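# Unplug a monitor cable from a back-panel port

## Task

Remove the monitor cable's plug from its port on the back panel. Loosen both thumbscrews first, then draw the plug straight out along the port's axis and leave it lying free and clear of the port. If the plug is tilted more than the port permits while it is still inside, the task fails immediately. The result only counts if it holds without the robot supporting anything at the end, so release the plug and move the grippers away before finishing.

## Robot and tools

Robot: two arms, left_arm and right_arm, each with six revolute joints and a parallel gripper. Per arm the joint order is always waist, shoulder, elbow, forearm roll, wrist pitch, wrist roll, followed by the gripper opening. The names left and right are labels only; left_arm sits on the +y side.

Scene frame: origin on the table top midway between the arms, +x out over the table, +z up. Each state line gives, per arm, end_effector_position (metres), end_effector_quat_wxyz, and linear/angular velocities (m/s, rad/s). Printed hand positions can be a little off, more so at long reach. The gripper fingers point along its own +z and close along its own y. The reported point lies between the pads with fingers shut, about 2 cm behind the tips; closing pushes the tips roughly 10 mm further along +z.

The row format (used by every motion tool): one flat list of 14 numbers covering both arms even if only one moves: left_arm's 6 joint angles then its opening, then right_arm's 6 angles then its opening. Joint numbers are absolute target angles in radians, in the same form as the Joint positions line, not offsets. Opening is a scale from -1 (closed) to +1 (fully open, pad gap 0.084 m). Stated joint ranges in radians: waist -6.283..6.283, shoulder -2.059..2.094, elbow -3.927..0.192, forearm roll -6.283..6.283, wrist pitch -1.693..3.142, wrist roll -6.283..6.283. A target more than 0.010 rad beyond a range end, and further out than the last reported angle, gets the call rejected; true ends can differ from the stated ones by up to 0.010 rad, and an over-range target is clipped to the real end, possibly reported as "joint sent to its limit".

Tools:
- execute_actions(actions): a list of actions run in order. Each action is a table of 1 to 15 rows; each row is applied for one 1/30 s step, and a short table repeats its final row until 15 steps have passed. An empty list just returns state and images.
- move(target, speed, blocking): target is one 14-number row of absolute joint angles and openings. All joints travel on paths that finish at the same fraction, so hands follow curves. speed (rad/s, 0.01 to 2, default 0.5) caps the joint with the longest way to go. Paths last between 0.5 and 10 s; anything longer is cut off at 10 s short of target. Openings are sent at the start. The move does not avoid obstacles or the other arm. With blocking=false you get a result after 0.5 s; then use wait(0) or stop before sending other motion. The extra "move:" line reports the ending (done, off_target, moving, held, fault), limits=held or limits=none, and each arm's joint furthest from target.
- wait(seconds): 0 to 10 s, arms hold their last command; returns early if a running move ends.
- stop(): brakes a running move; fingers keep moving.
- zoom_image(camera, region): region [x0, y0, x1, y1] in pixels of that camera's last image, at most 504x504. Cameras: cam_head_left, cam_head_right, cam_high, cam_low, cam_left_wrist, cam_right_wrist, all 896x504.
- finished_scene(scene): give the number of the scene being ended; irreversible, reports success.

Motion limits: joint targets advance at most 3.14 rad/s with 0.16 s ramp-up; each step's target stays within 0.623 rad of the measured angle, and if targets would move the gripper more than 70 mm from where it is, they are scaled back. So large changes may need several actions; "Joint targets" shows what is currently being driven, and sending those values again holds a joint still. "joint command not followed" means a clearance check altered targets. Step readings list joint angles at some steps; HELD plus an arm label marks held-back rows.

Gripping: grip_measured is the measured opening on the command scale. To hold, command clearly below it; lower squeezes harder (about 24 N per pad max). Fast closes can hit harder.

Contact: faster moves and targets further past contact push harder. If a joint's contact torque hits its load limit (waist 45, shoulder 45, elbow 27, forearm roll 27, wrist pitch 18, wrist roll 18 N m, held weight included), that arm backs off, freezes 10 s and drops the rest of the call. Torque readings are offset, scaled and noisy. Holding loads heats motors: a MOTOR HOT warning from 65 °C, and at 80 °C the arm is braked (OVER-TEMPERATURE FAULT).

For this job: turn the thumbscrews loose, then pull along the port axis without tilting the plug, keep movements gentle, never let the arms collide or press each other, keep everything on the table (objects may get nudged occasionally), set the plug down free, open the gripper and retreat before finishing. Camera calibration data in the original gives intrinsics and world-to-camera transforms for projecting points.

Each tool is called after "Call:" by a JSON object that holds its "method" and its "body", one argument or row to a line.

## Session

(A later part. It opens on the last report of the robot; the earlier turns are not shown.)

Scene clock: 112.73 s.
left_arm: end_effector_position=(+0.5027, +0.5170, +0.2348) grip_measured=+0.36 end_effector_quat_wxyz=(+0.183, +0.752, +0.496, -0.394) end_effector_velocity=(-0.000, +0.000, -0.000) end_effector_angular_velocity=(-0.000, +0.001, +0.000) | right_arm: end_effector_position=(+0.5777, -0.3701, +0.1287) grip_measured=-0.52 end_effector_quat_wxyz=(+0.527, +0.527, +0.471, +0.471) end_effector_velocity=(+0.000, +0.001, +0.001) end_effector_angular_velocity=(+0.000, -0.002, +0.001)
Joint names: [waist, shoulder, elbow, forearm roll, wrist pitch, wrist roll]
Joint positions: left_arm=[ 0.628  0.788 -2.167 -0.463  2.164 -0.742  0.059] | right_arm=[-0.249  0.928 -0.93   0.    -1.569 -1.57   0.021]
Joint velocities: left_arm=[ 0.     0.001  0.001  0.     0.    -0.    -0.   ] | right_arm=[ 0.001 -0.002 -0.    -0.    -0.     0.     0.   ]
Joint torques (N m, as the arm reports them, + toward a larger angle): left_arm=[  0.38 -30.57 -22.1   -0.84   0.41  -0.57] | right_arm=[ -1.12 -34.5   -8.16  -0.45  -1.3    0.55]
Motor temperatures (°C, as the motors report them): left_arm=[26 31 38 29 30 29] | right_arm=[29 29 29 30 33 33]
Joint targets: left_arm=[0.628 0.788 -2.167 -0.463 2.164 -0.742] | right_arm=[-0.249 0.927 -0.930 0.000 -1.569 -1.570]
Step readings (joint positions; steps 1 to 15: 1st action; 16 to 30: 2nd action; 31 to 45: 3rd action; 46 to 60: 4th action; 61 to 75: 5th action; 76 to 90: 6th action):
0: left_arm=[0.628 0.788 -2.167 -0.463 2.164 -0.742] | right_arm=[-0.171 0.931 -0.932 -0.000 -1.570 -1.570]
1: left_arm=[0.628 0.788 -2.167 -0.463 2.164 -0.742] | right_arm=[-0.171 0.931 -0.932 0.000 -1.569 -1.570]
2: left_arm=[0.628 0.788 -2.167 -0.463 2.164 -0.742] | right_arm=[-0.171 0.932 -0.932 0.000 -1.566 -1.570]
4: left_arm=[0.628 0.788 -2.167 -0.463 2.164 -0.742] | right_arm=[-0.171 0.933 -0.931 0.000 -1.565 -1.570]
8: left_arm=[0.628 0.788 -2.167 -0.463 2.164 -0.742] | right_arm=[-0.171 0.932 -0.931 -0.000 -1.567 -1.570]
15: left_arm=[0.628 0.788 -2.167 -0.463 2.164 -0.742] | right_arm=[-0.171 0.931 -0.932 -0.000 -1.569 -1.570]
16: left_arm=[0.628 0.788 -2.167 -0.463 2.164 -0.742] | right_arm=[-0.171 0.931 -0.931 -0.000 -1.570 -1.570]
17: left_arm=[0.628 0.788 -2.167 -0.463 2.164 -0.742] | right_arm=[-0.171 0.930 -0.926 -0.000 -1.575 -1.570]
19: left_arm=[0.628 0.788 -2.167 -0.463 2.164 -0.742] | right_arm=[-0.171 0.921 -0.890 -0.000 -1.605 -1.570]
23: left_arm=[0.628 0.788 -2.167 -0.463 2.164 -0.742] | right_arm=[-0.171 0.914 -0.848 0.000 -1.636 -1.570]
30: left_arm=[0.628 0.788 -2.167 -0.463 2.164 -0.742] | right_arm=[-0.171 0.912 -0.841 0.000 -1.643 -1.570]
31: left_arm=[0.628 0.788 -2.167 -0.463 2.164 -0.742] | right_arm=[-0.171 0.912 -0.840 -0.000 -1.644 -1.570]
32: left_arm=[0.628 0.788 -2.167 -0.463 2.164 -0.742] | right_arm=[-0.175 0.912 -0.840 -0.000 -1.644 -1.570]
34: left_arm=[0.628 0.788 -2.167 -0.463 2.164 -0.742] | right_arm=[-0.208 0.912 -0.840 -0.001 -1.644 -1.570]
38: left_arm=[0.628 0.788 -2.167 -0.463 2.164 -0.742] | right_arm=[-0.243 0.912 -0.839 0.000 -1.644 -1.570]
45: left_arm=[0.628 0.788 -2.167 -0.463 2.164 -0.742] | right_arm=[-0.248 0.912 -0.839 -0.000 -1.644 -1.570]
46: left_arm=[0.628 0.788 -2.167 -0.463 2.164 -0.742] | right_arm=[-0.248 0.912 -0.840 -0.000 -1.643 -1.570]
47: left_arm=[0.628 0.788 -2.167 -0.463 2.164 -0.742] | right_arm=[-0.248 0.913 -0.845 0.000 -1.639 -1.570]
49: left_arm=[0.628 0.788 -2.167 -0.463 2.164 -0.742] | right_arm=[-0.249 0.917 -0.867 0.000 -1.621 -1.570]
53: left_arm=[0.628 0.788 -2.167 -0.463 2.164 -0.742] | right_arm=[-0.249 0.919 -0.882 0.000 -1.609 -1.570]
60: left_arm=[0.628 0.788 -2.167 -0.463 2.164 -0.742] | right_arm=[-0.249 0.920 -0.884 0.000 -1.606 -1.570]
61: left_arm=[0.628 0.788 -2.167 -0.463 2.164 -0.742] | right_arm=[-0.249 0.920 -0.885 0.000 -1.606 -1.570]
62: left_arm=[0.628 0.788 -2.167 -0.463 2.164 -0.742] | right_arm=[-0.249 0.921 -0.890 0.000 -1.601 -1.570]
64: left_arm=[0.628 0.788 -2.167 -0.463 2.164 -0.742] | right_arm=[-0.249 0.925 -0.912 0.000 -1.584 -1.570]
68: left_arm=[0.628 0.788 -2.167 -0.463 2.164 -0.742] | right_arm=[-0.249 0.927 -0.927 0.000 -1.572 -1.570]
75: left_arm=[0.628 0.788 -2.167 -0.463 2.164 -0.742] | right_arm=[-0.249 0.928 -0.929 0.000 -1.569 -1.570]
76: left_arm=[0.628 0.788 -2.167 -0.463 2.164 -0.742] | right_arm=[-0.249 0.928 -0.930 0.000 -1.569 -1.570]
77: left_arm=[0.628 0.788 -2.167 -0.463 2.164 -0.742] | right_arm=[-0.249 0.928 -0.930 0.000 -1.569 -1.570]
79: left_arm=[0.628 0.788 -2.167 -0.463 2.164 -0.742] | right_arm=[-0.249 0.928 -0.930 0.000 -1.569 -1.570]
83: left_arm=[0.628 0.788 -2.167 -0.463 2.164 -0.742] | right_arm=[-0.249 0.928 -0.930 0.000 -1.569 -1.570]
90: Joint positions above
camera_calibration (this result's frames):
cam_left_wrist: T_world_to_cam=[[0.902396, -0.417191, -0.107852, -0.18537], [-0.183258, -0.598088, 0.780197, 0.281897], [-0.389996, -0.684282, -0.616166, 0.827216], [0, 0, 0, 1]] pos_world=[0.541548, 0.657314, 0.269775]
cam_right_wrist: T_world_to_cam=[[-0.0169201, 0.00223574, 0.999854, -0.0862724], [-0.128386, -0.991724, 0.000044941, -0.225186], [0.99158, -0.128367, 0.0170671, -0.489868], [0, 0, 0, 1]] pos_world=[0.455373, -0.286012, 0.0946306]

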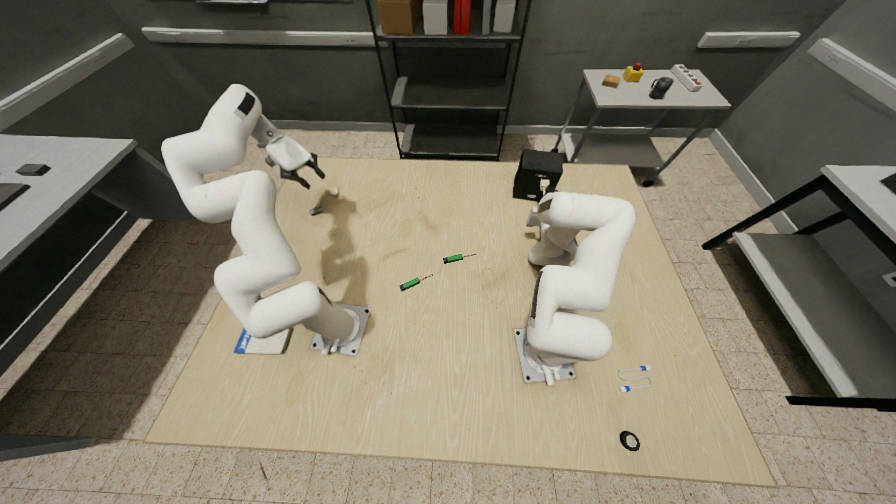

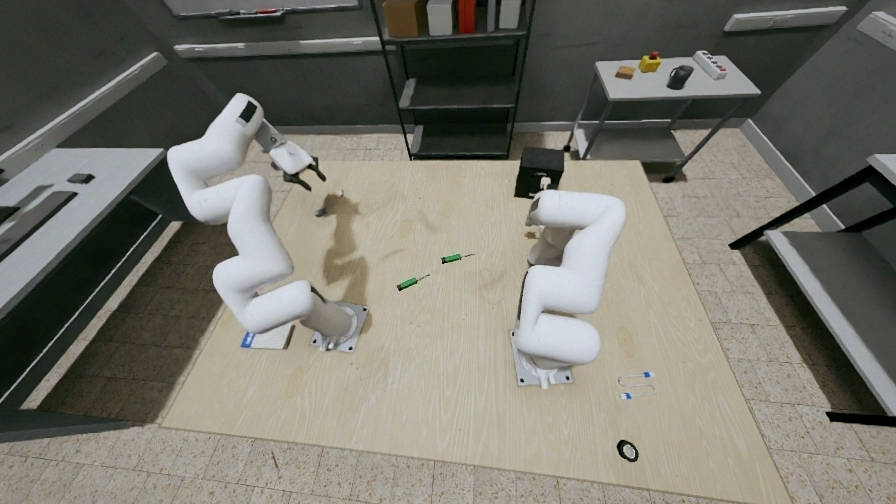

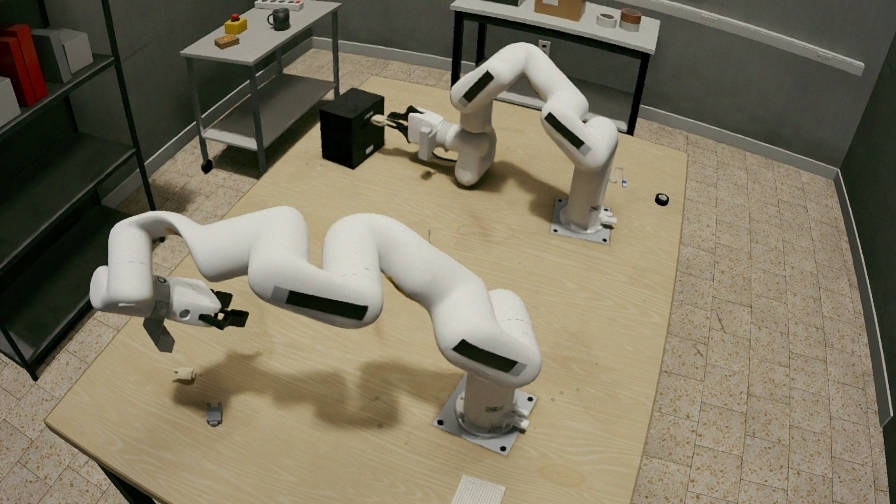

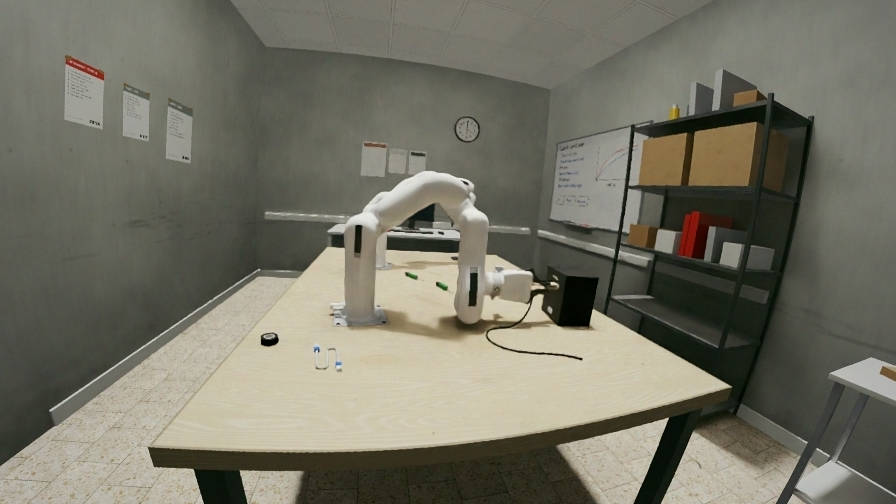

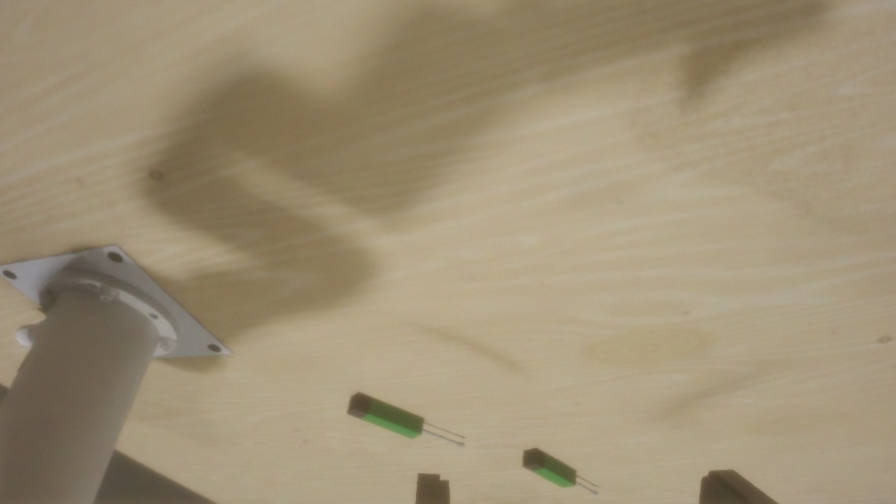

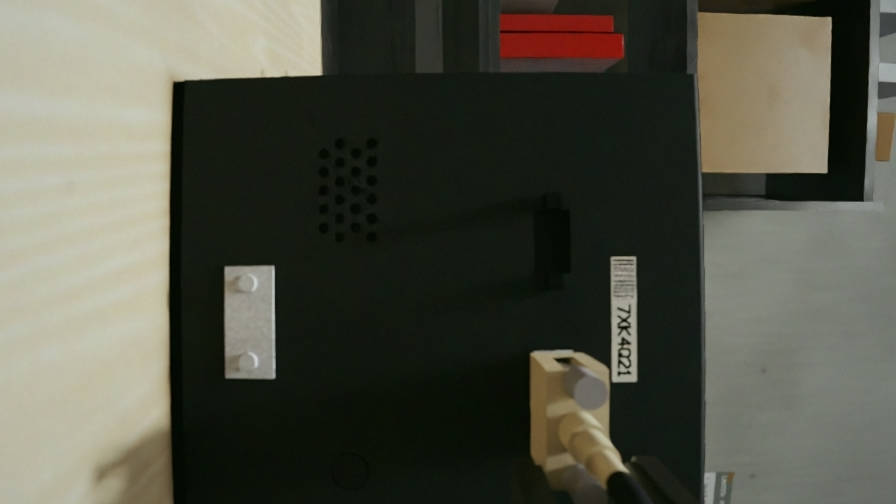

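Call:
{"method": "execute_actions", "body": {
  "actions": [
    [[0.628,0.788,-2.167,-0.463,2.164,-0.742,0.37,-0.249,0.912,-0.8395,0,-1.644,-1.57,-0.5]],
    [[0.628,0.788,-2.167,-0.463,2.164,-0.742,0.37,-0.16,0.912,-0.8395,0,-1.644,-1.57,-0.5]],
    [[0.628,0.788,-2.167,-0.463,2.164,-0.742,0.37,-0.08,0.912,-0.8395,0,-1.644,-1.57,-0.5]],
    [[0.628,0.788,-2.167,-0.463,2.164,-0.742,0.37,-0.08,0.912,-0.8395,0,-1.644,-0.5,-0.5]],
    [[0.628,0.788,-2.167,-0.463,2.164,-0.742,0.37,-0.08,0.912,-0.8395,0,-1.644,0.5,-0.5]],
    [[0.628,0.788,-2.167,-0.463,2.164,-0.742,0.37,-0.08,0.912,-0.8395,0,-1.644,1.57,-0.5]],
    [[0.628,0.788,-2.167,-0.463,2.164,-0.742,0.37,-0.174,0.912,-0.8395,0,-1.644,1.57,-0.5]],
    [[0.628,0.788,-2.167,-0.463,2.164,-0.742,0.37,-0.174,0.92,-0.885,0,-1.606,1.57,-0.5]],
    [[0.628,0.788,-2.167,-0.463,2.164,-0.742,0.37,-0.174,0.9305,-0.9437,0,-1.5585,1.57,-0.5]],
    [[0.628,0.788,-2.167,-0.463,2.164,-0.742,0.37,-0.174,0.9305,-0.9437,0,-1.5585,1.57,-0.5]]
  ]
}}

Scene clock: 143.13 s.
left_arm: end_effector_position=(+0.5027, +0.5170, +0.2348) grip_measured=+0.36 end_effector_quat_wxyz=(+0.183, +0.752, +0.496, -0.394) end_effector_velocity=(+0.000, -0.000, -0.000) end_effector_angular_velocity=(+0.000, -0.000, -0.000) | right_arm: end_effector_position=(+0.5850, -0.3262, +0.1288) grip_measured=-0.52 end_effector_quat_wxyz=(+0.491, -0.491, +0.509, -0.510) end_effector_velocity=(-0.000, -0.000, -0.000) end_effector_angular_velocity=(+0.000, +0.001, -0.001)
Joint names: [waist, shoulder, elbow, forearm roll, wrist pitch, wrist roll]
Joint positions: left_arm=[ 0.628  0.788 -2.167 -0.463  2.164 -0.742  0.059] | right_arm=[-0.174  0.931 -0.944  0.    -1.559  1.57   0.021]
Joint velocities: left_arm=[-0.  0.  0.  0. -0.  0.  0.] | right_arm=[-0.001  0.001 -0.    -0.     0.     0.     0.   ]
Joint torques (N m, as the arm reports them, + toward a larger angle): left_arm=[  1.36 -30.56 -22.19  -1.4    0.26  -0.43] | right_arm=[ -3.17 -33.49  -7.62  -0.01  -1.01   0.33]
Motor temperatures (°C, as the motors report them): left_arm=[26 31 38 29 30 29] | right_arm=[29 30 30 30 33 33]
Joint targets: left_arm=[0.628 0.788 -2.167 -0.463 2.164 -0.742] | right_arm=[-0.174 0.930 -0.944 0.000 -1.559 1.570]
Step readings (joint positions; steps 1 to 15: 1st action; 16 to 30: 2nd action; 31 to 45: 3rd action; 46 to 60: 4th action; 61 to 75: 5th action; 76 to 90: 6th action; 91 to 105: 7th action; 106 to 120: 8th action; 121 to 135: 9th action; 136 to 150: 10th action):
0: left_arm=[0.628 0.788 -2.167 -0.463 2.164 -0.742] | right_arm=[-0.249 0.927 -0.930 0.000 -1.569 -1.570]
1: left_arm=[0.628 0.788 -2.167 -0.463 2.164 -0.742] | right_arm=[-0.249 0.927 -0.930 -0.000 -1.569 -1.570]
2: left_arm=[0.628 0.788 -2.167 -0.463 2.164 -0.742] | right_arm=[-0.249 0.926 -0.924 -0.000 -1.575 -1.570]
4: left_arm=[0.628 0.788 -2.167 -0.463 2.164 -0.742] | right_arm=[-0.249 0.919 -0.889 -0.000 -1.605 -1.570]
8: left_arm=[0.628 0.788 -2.167 -0.463 2.164 -0.742] | right_arm=[-0.248 0.914 -0.848 -0.000 -1.636 -1.570]
15: left_arm=[0.628 0.788 -2.167 -0.463 2.164 -0.742] | right_arm=[-0.249 0.912 -0.841 -0.000 -1.643 -1.570]
16: left_arm=[0.628 0.788 -2.167 -0.463 2.164 -0.742] | right_arm=[-0.249 0.912 -0.840 -0.000 -1.644 -1.570]
17: left_arm=[0.628 0.788 -2.167 -0.463 2.164 -0.742] | right_arm=[-0.244 0.912 -0.840 0.000 -1.644 -1.570]
19: left_arm=[0.628 0.788 -2.167 -0.463 2.164 -0.742] | right_arm=[-0.209 0.912 -0.840 0.001 -1.644 -1.570]
23: left_arm=[0.628 0.788 -2.167 -0.463 2.164 -0.742] | right_arm=[-0.166 0.912 -0.840 -0.000 -1.644 -1.570]
30: left_arm=[0.628 0.788 -2.167 -0.463 2.164 -0.742] | right_arm=[-0.161 0.912 -0.840 0.000 -1.644 -1.570]
31: left_arm=[0.628 0.788 -2.167 -0.463 2.164 -0.742] | right_arm=[-0.161 0.912 -0.840 0.000 -1.644 -1.570]
32: left_arm=[0.628 0.788 -2.167 -0.463 2.164 -0.742] | right_arm=[-0.156 0.912 -0.840 0.000 -1.644 -1.570]
34: left_arm=[0.628 0.788 -2.167 -0.463 2.164 -0.742] | right_arm=[-0.123 0.912 -0.840 0.000 -1.644 -1.570]
38: left_arm=[0.628 0.788 -2.167 -0.463 2.164 -0.742] | right_arm=[-0.086 0.912 -0.840 -0.000 -1.644 -1.570]
45: left_arm=[0.628 0.788 -2.167 -0.463 2.164 -0.742] | right_arm=[-0.081 0.912 -0.839 0.000 -1.644 -1.570]
46: left_arm=[0.628 0.788 -2.167 -0.463 2.164 -0.742] | right_arm=[-0.081 0.912 -0.839 0.000 -1.644 -1.569]
47: left_arm=[0.628 0.788 -2.167 -0.463 2.164 -0.742] | right_arm=[-0.081 0.912 -0.839 0.000 -1.644 -1.563]
49: left_arm=[0.628 0.788 -2.167 -0.463 2.164 -0.742] | right_arm=[-0.080 0.912 -0.839 0.000 -1.644 -1.512]
53: left_arm=[0.628 0.788 -2.167 -0.463 2.164 -0.742] | right_arm=[-0.080 0.912 -0.839 0.000 -1.644 -1.227]
60: left_arm=[0.628 0.788 -2.167 -0.463 2.164 -0.742] | right_arm=[-0.080 0.912 -0.840 0.000 -1.644 -0.625]
61: left_arm=[0.628 0.788 -2.167 -0.463 2.164 -0.742] | right_arm=[-0.080 0.912 -0.840 0.000 -1.644 -0.584]
62: left_arm=[0.628 0.788 -2.167 -0.463 2.164 -0.742] | right_arm=[-0.080 0.912 -0.840 0.000 -1.644 -0.550]
64: left_arm=[0.628 0.788 -2.167 -0.463 2.164 -0.742] | right_arm=[-0.080 0.912 -0.839 -0.000 -1.644 -0.469]
68: left_arm=[0.628 0.788 -2.167 -0.463 2.164 -0.742] | right_arm=[-0.080 0.912 -0.839 -0.000 -1.644 -0.164]
75: left_arm=[0.628 0.788 -2.167 -0.463 2.164 -0.742] | right_arm=[-0.080 0.912 -0.840 0.000 -1.644 0.404]
76: left_arm=[0.628 0.788 -2.167 -0.463 2.164 -0.742] | right_arm=[-0.080 0.912 -0.840 0.000 -1.644 0.435]
77: left_arm=[0.628 0.788 -2.167 -0.463 2.164 -0.742] | right_arm=[-0.080 0.912 -0.840 0.000 -1.644 0.463]
79: left_arm=[0.628 0.788 -2.167 -0.463 2.164 -0.742] | right_arm=[-0.080 0.912 -0.839 0.000 -1.644 0.537]
83: left_arm=[0.628 0.788 -2.167 -0.463 2.164 -0.742] | right_arm=[-0.080 0.912 -0.839 -0.000 -1.644 0.838]
90: left_arm=[0.628 0.788 -2.167 -0.463 2.164 -0.742] | right_arm=[-0.080 0.912 -0.839 0.000 -1.644 1.445]
91: left_arm=[0.628 0.788 -2.167 -0.463 2.164 -0.742] | right_arm=[-0.080 0.912 -0.839 -0.000 -1.644 1.485]
92: left_arm=[0.628 0.788 -2.167 -0.463 2.164 -0.742] | right_arm=[-0.085 0.912 -0.839 -0.000 -1.644 1.512]
94: left_arm=[0.628 0.788 -2.167 -0.463 2.164 -0.742] | right_arm=[-0.121 0.912 -0.840 -0.001 -1.644 1.543]
98: left_arm=[0.628 0.788 -2.167 -0.463 2.164 -0.742] | right_arm=[-0.167 0.912 -0.839 0.000 -1.644 1.564]
105: left_arm=[0.628 0.788 -2.167 -0.463 2.164 -0.742] | right_arm=[-0.173 0.912 -0.839 -0.000 -1.644 1.569]
106: left_arm=[0.628 0.788 -2.167 -0.463 2.164 -0.742] | right_arm=[-0.173 0.912 -0.840 -0.000 -1.644 1.570]
107: left_arm=[0.628 0.788 -2.167 -0.463 2.164 -0.742] | right_arm=[-0.173 0.913 -0.845 -0.000 -1.639 1.570]
109: left_arm=[0.628 0.788 -2.167 -0.463 2.164 -0.742] | right_arm=[-0.173 0.917 -0.867 -0.000 -1.621 1.570]
113: left_arm=[0.628 0.788 -2.167 -0.463 2.164 -0.742] | right_arm=[-0.174 0.919 -0.882 -0.000 -1.609 1.570]
120: left_arm=[0.628 0.788 -2.167 -0.463 2.164 -0.742] | right_arm=[-0.174 0.920 -0.885 -0.000 -1.606 1.570]
121: left_arm=[0.628 0.788 -2.167 -0.463 2.164 -0.742] | right_arm=[-0.174 0.920 -0.885 -0.000 -1.606 1.570]
122: left_arm=[0.628 0.788 -2.167 -0.463 2.164 -0.742] | right_arm=[-0.174 0.921 -0.890 0.000 -1.601 1.570]
124: left_arm=[0.628 0.788 -2.167 -0.463 2.164 -0.742] | right_arm=[-0.174 0.926 -0.918 -0.000 -1.579 1.570]
128: left_arm=[0.628 0.788 -2.167 -0.463 2.164 -0.742] | right_arm=[-0.174 0.929 -0.939 -0.000 -1.563 1.570]
135: left_arm=[0.628 0.788 -2.167 -0.463 2.164 -0.742] | right_arm=[-0.174 0.930 -0.943 -0.000 -1.559 1.570]
136: left_arm=[0.628 0.788 -2.167 -0.463 2.164 -0.742] | right_arm=[-0.174 0.930 -0.943 -0.000 -1.559 1.570]
137: left_arm=[0.628 0.788 -2.167 -0.463 2.164 -0.742] | right_arm=[-0.174 0.930 -0.943 -0.000 -1.559 1.570]
139: left_arm=[0.628 0.788 -2.167 -0.463 2.164 -0.742] | right_arm=[-0.174 0.930 -0.943 -0.000 -1.559 1.570]
143: left_arm=[0.628 0.788 -2.167 -0.463 2.164 -0.742] | right_arm=[-0.174 0.931 -0.944 -0.000 -1.559 1.570]
150: Joint positions above
camera_calibration (this result's frames):
cam_left_wrist: T_world_to_cam=[[0.902396, -0.417192, -0.107852, -0.18537], [-0.183258, -0.598088, 0.780197, 0.281897], [-0.389996, -0.684282, -0.616166, 0.827216], [0, 0, 0, 1]] pos_world=[0.541548, 0.657314, 0.269775]
cam_right_wrist: T_world_to_cam=[[-0.0155791, -0.00133346, -0.999878, 0.16931], [0.0210875, 0.999776, -0.00166189, 0.381691], [0.999656, -0.0211109, -0.0155475, -0.457032], [0, 0, 0, 1]] pos_world=[0.451463, -0.391028, 0.162818]

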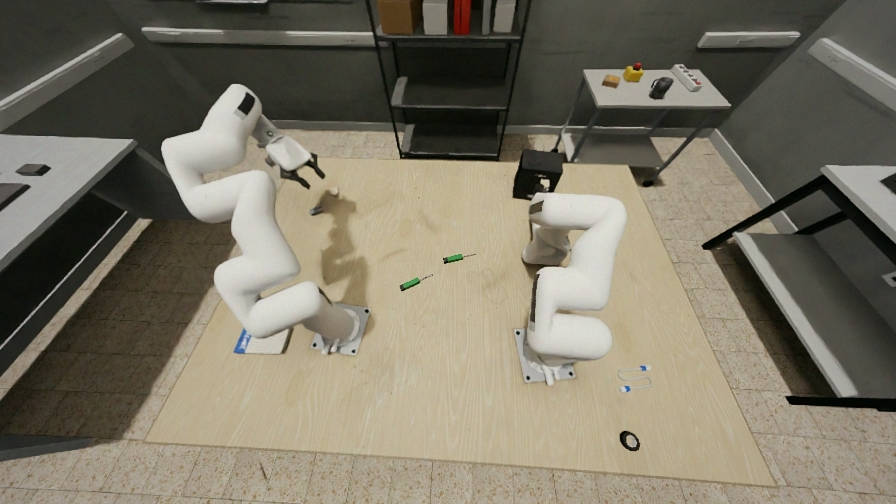

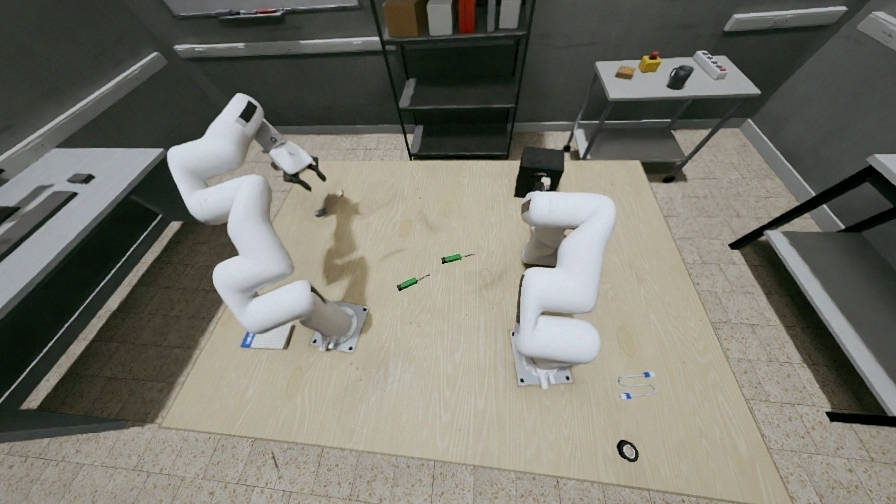

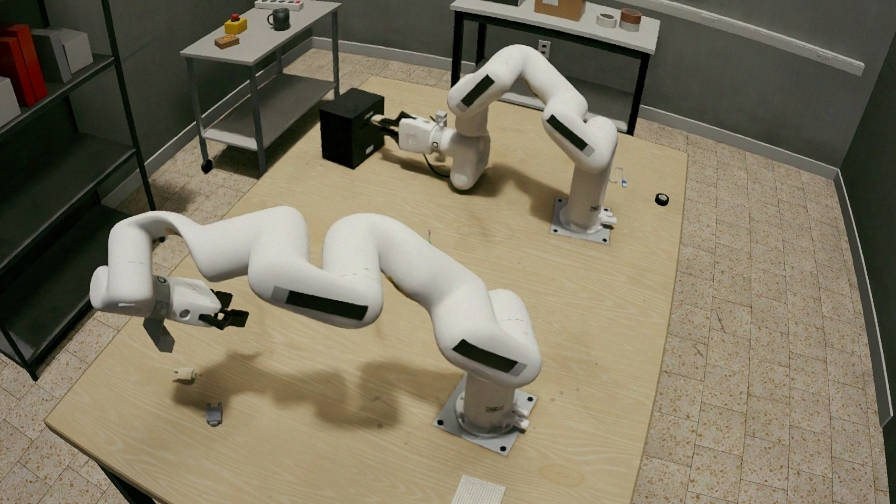

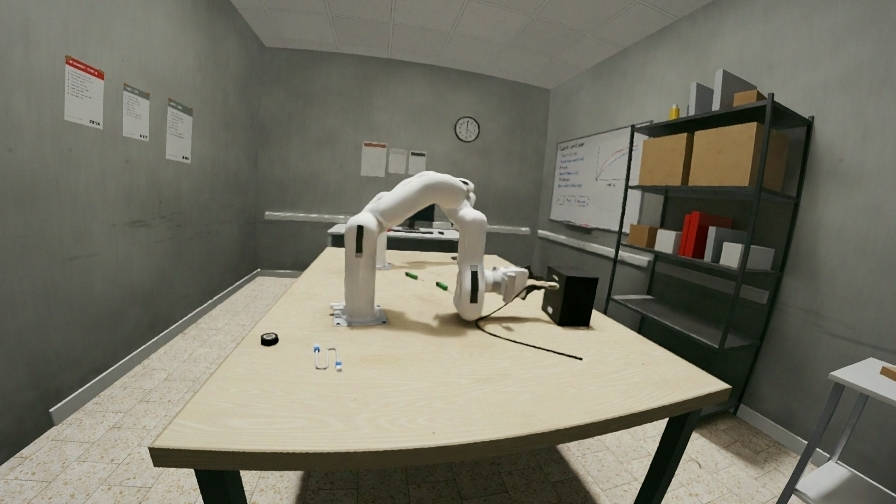

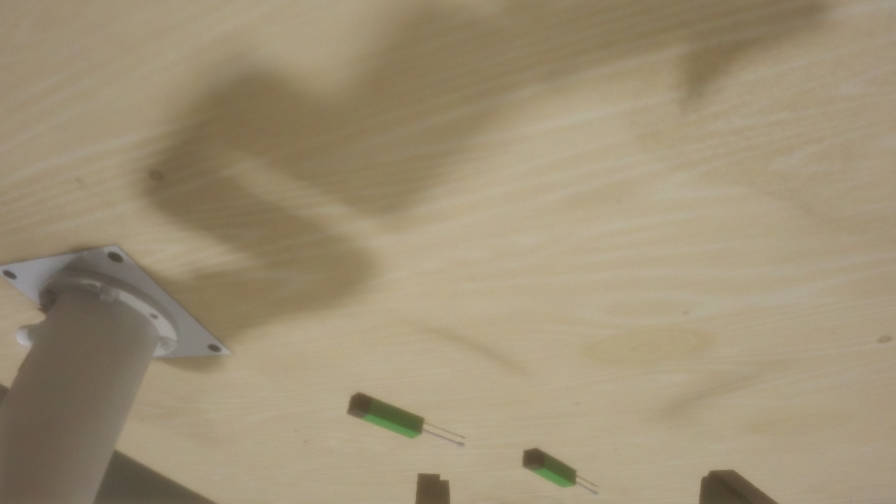

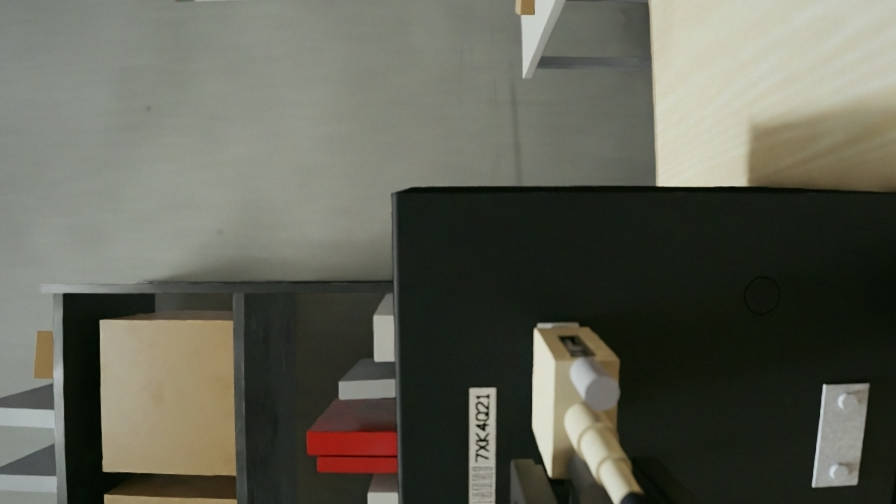

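Call:
{"method": "execute_actions", "body": {
  "actions": [
    [[0.628,0.788,-2.167,-0.463,2.164,-0.742,0.37,-0.174,0.9305,-0.9437,0,-1.5585,1.57,-1]],
    [[0.628,0.788,-2.167,-0.463,2.164,-0.742,0.37,-0.1745,0.9417,-0.9508,0,-1.5627,1.27,-1]],
    [[0.628,0.788,-2.167,-0.463,2.164,-0.742,0.37,-0.1769,0.952,-0.9573,0,-1.5665,0.97,-1]]
  ]
}}

Scene clock: 163.13 s.
left_arm: end_effector_position=(+0.5027, +0.5170, +0.2348) grip_measured=+0.36 end_effector_quat_wxyz=(+0.183, +0.752, +0.496, -0.394) end_effector_velocity=(+0.000, -0.000, -0.000) end_effector_angular_velocity=(+0.000, +0.000, -0.001) | right_arm: end_effector_position=(+0.5848, -0.3281, +0.1224) grip_measured=-0.84 end_effector_quat_wxyz=(-0.318, +0.618, -0.344, +0.631) end_effector_velocity=(+0.000, -0.000, -0.000) end_effector_angular_velocity=(-0.052, +0.002, -0.001)
Joint names: [waist, shoulder, elbow, forearm roll, wrist pitch, wrist roll]
Joint positions: left_arm=[ 0.628  0.788 -2.167 -0.463  2.164 -0.742  0.059] | right_arm=[-0.177  0.952 -0.957  0.    -1.566  0.975  0.007]
Joint velocities: left_arm=[-0.001  0.    -0.     0.    -0.    -0.    -0.   ] | right_arm=[-0.001  0.002 -0.001  0.    -0.    -0.052  0.   ]
Joint torques (N m, as the arm reports them, + toward a larger angle): left_arm=[  1.01 -30.79 -22.1   -0.83   0.62  -0.68] | right_arm=[ -1.09 -38.42  -8.31  -0.82  -2.71   0.2 ]
Motor temperatures (°C, as the motors report them): left_arm=[26 31 38 29 30 29] | right_arm=[29 30 30 30 33 33]
Joint targets: left_arm=[0.628 0.788 -2.167 -0.463 2.164 -0.742] | right_arm=[-0.177 0.952 -0.957 0.000 -1.567 0.970]
Step readings (joint positions; steps 1 to 15: 1st action; 16 to 30: 2nd action; 31 to 45: 3rd action):
0: left_arm=[0.628 0.788 -2.167 -0.463 2.164 -0.742] | right_arm=[-0.174 0.931 -0.944 -0.000 -1.558 1.570]
1: left_arm=[0.628 0.788 -2.167 -0.463 2.164 -0.742] | right_arm=[-0.174 0.931 -0.944 -0.000 -1.559 1.570]
2: left_arm=[0.628 0.788 -2.167 -0.463 2.164 -0.742] | right_arm=[-0.174 0.930 -0.944 -0.000 -1.558 1.570]
4: left_arm=[0.628 0.788 -2.167 -0.463 2.164 -0.742] | right_arm=[-0.174 0.931 -0.944 -0.000 -1.557 1.570]
8: left_arm=[0.628 0.788 -2.167 -0.463 2.164 -0.742] | right_arm=[-0.174 0.931 -0.944 -0.000 -1.558 1.570]
15: left_arm=[0.628 0.788 -2.167 -0.463 2.164 -0.742] | right_arm=[-0.174 0.931 -0.944 -0.000 -1.558 1.570]
16: left_arm=[0.628 0.788 -2.167 -0.463 2.164 -0.742] | right_arm=[-0.174 0.931 -0.944 -0.000 -1.558 1.569]
17: left_arm=[0.628 0.788 -2.167 -0.463 2.164 -0.742] | right_arm=[-0.174 0.931 -0.944 -0.000 -1.558 1.563]
19: left_arm=[0.628 0.788 -2.167 -0.463 2.164 -0.742] | right_arm=[-0.174 0.933 -0.945 0.000 -1.559 1.512]
23: left_arm=[0.628 0.788 -2.167 -0.463 2.164 -0.742] | right_arm=[-0.175 0.940 -0.949 0.000 -1.561 1.339]
30: left_arm=[0.628 0.788 -2.167 -0.463 2.164 -0.742] | right_arm=[-0.175 0.942 -0.951 0.000 -1.562 1.275]
31: left_arm=[0.628 0.788 -2.167 -0.463 2.164 -0.742] | right_arm=[-0.175 0.942 -0.951 0.000 -1.562 1.273]
32: left_arm=[0.628 0.788 -2.167 -0.463 2.164 -0.742] | right_arm=[-0.175 0.942 -0.951 0.000 -1.562 1.265]
34: left_arm=[0.628 0.788 -2.167 -0.463 2.164 -0.742] | right_arm=[-0.175 0.944 -0.952 0.000 -1.563 1.213]
38: left_arm=[0.628 0.788 -2.167 -0.463 2.164 -0.742] | right_arm=[-0.177 0.950 -0.956 0.000 -1.565 1.039]
45: Joint positions above
camera_calibration (this result's frames):
cam_left_wrist: T_world_to_cam=[[0.902396, -0.417191, -0.107852, -0.18537], [-0.183258, -0.598088, 0.780197, 0.281897], [-0.389996, -0.684282, -0.616166, 0.827216], [0, 0, 0, 1]] pos_world=[0.541548, 0.657314, 0.269775]
cam_right_wrist: T_world_to_cam=[[-0.0390652, -0.560959, -0.826921, -0.0281933], [0.0175332, 0.827041, -0.561868, 0.39755], [0.999083, -0.0364481, -0.0224731, -0.460818], [0, 0, 0, 1]] pos_world=[0.452324, -0.361401, 0.189701]

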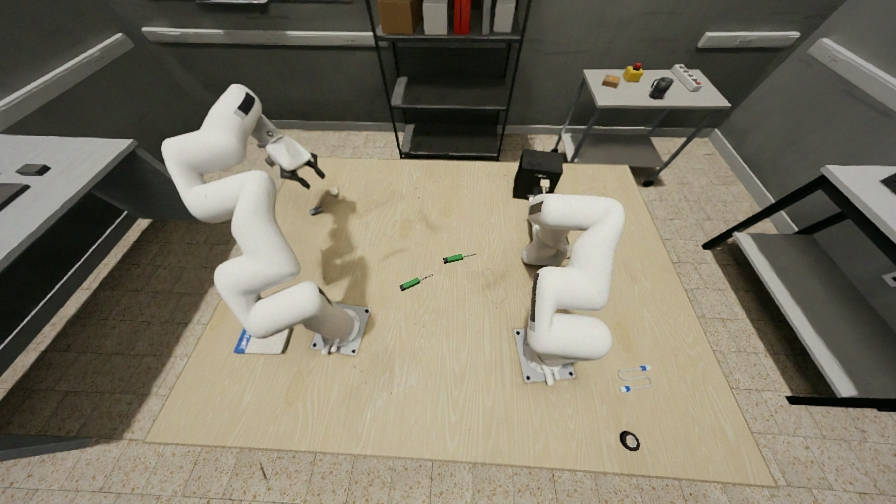

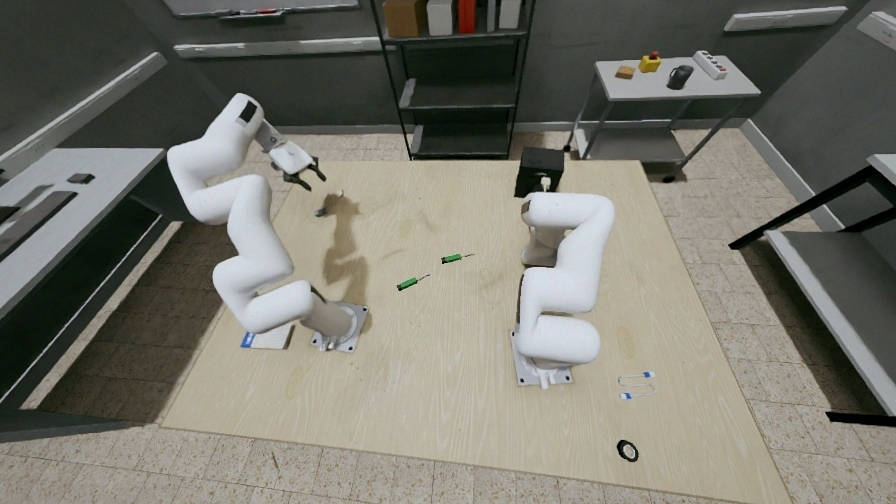

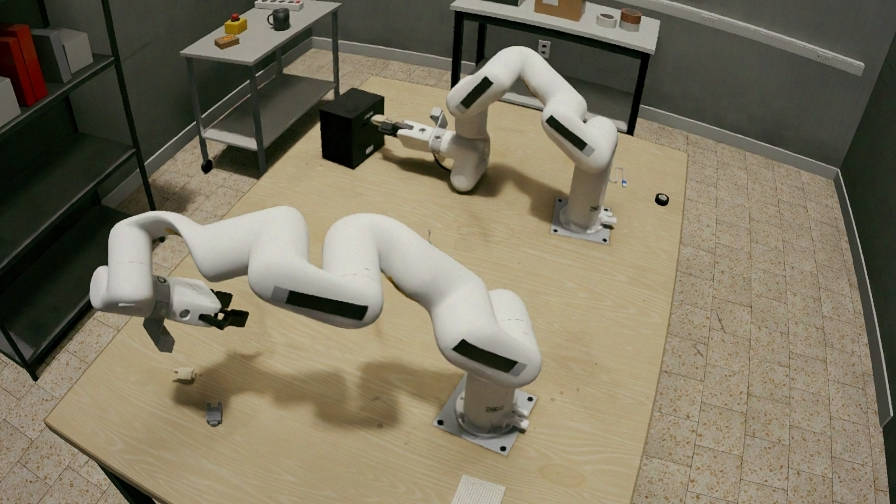

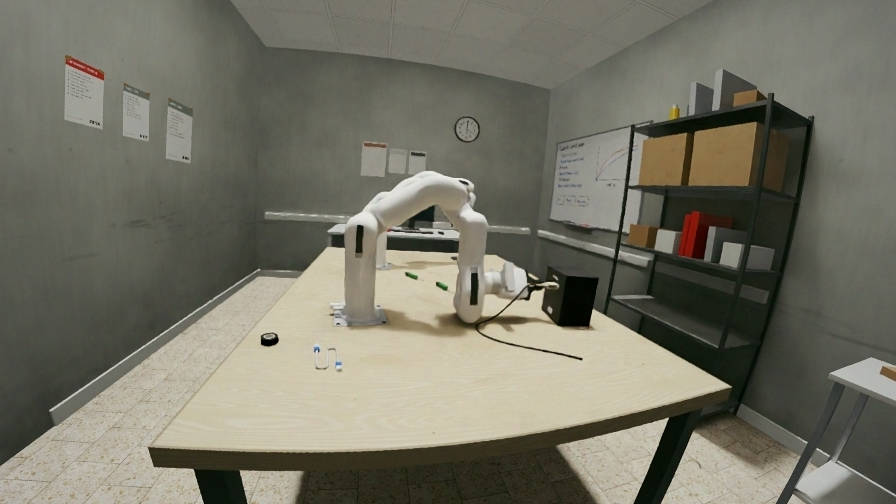

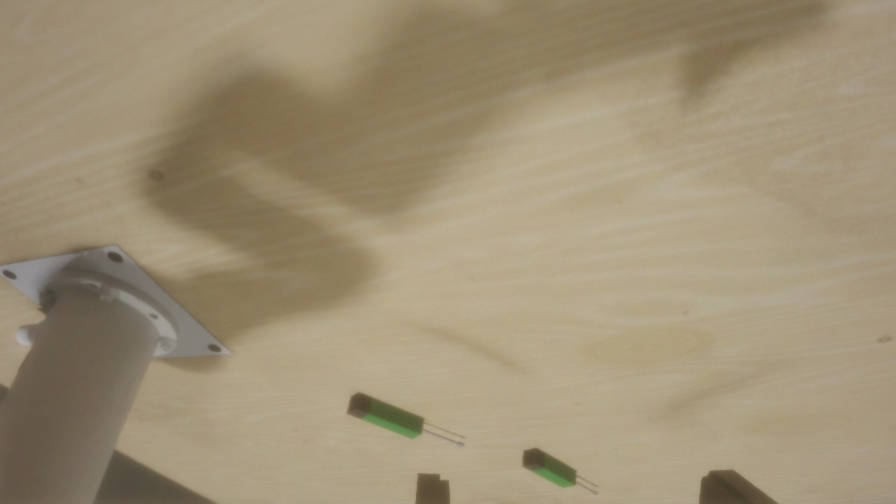

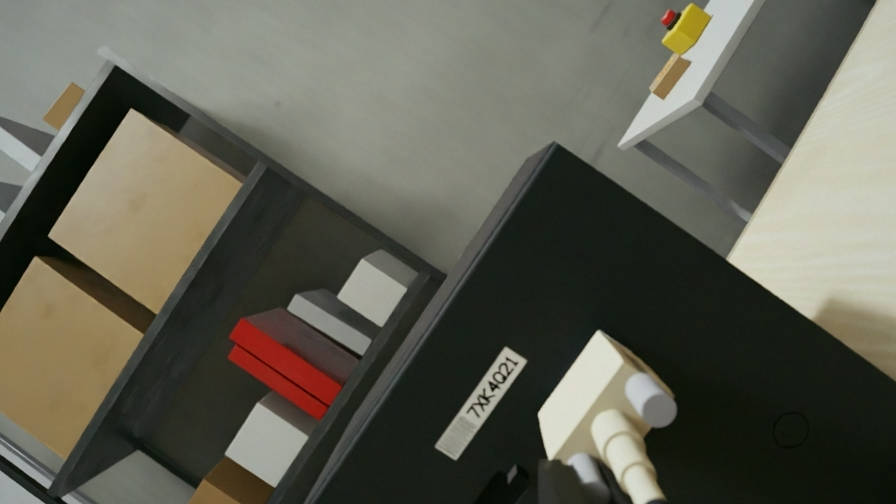

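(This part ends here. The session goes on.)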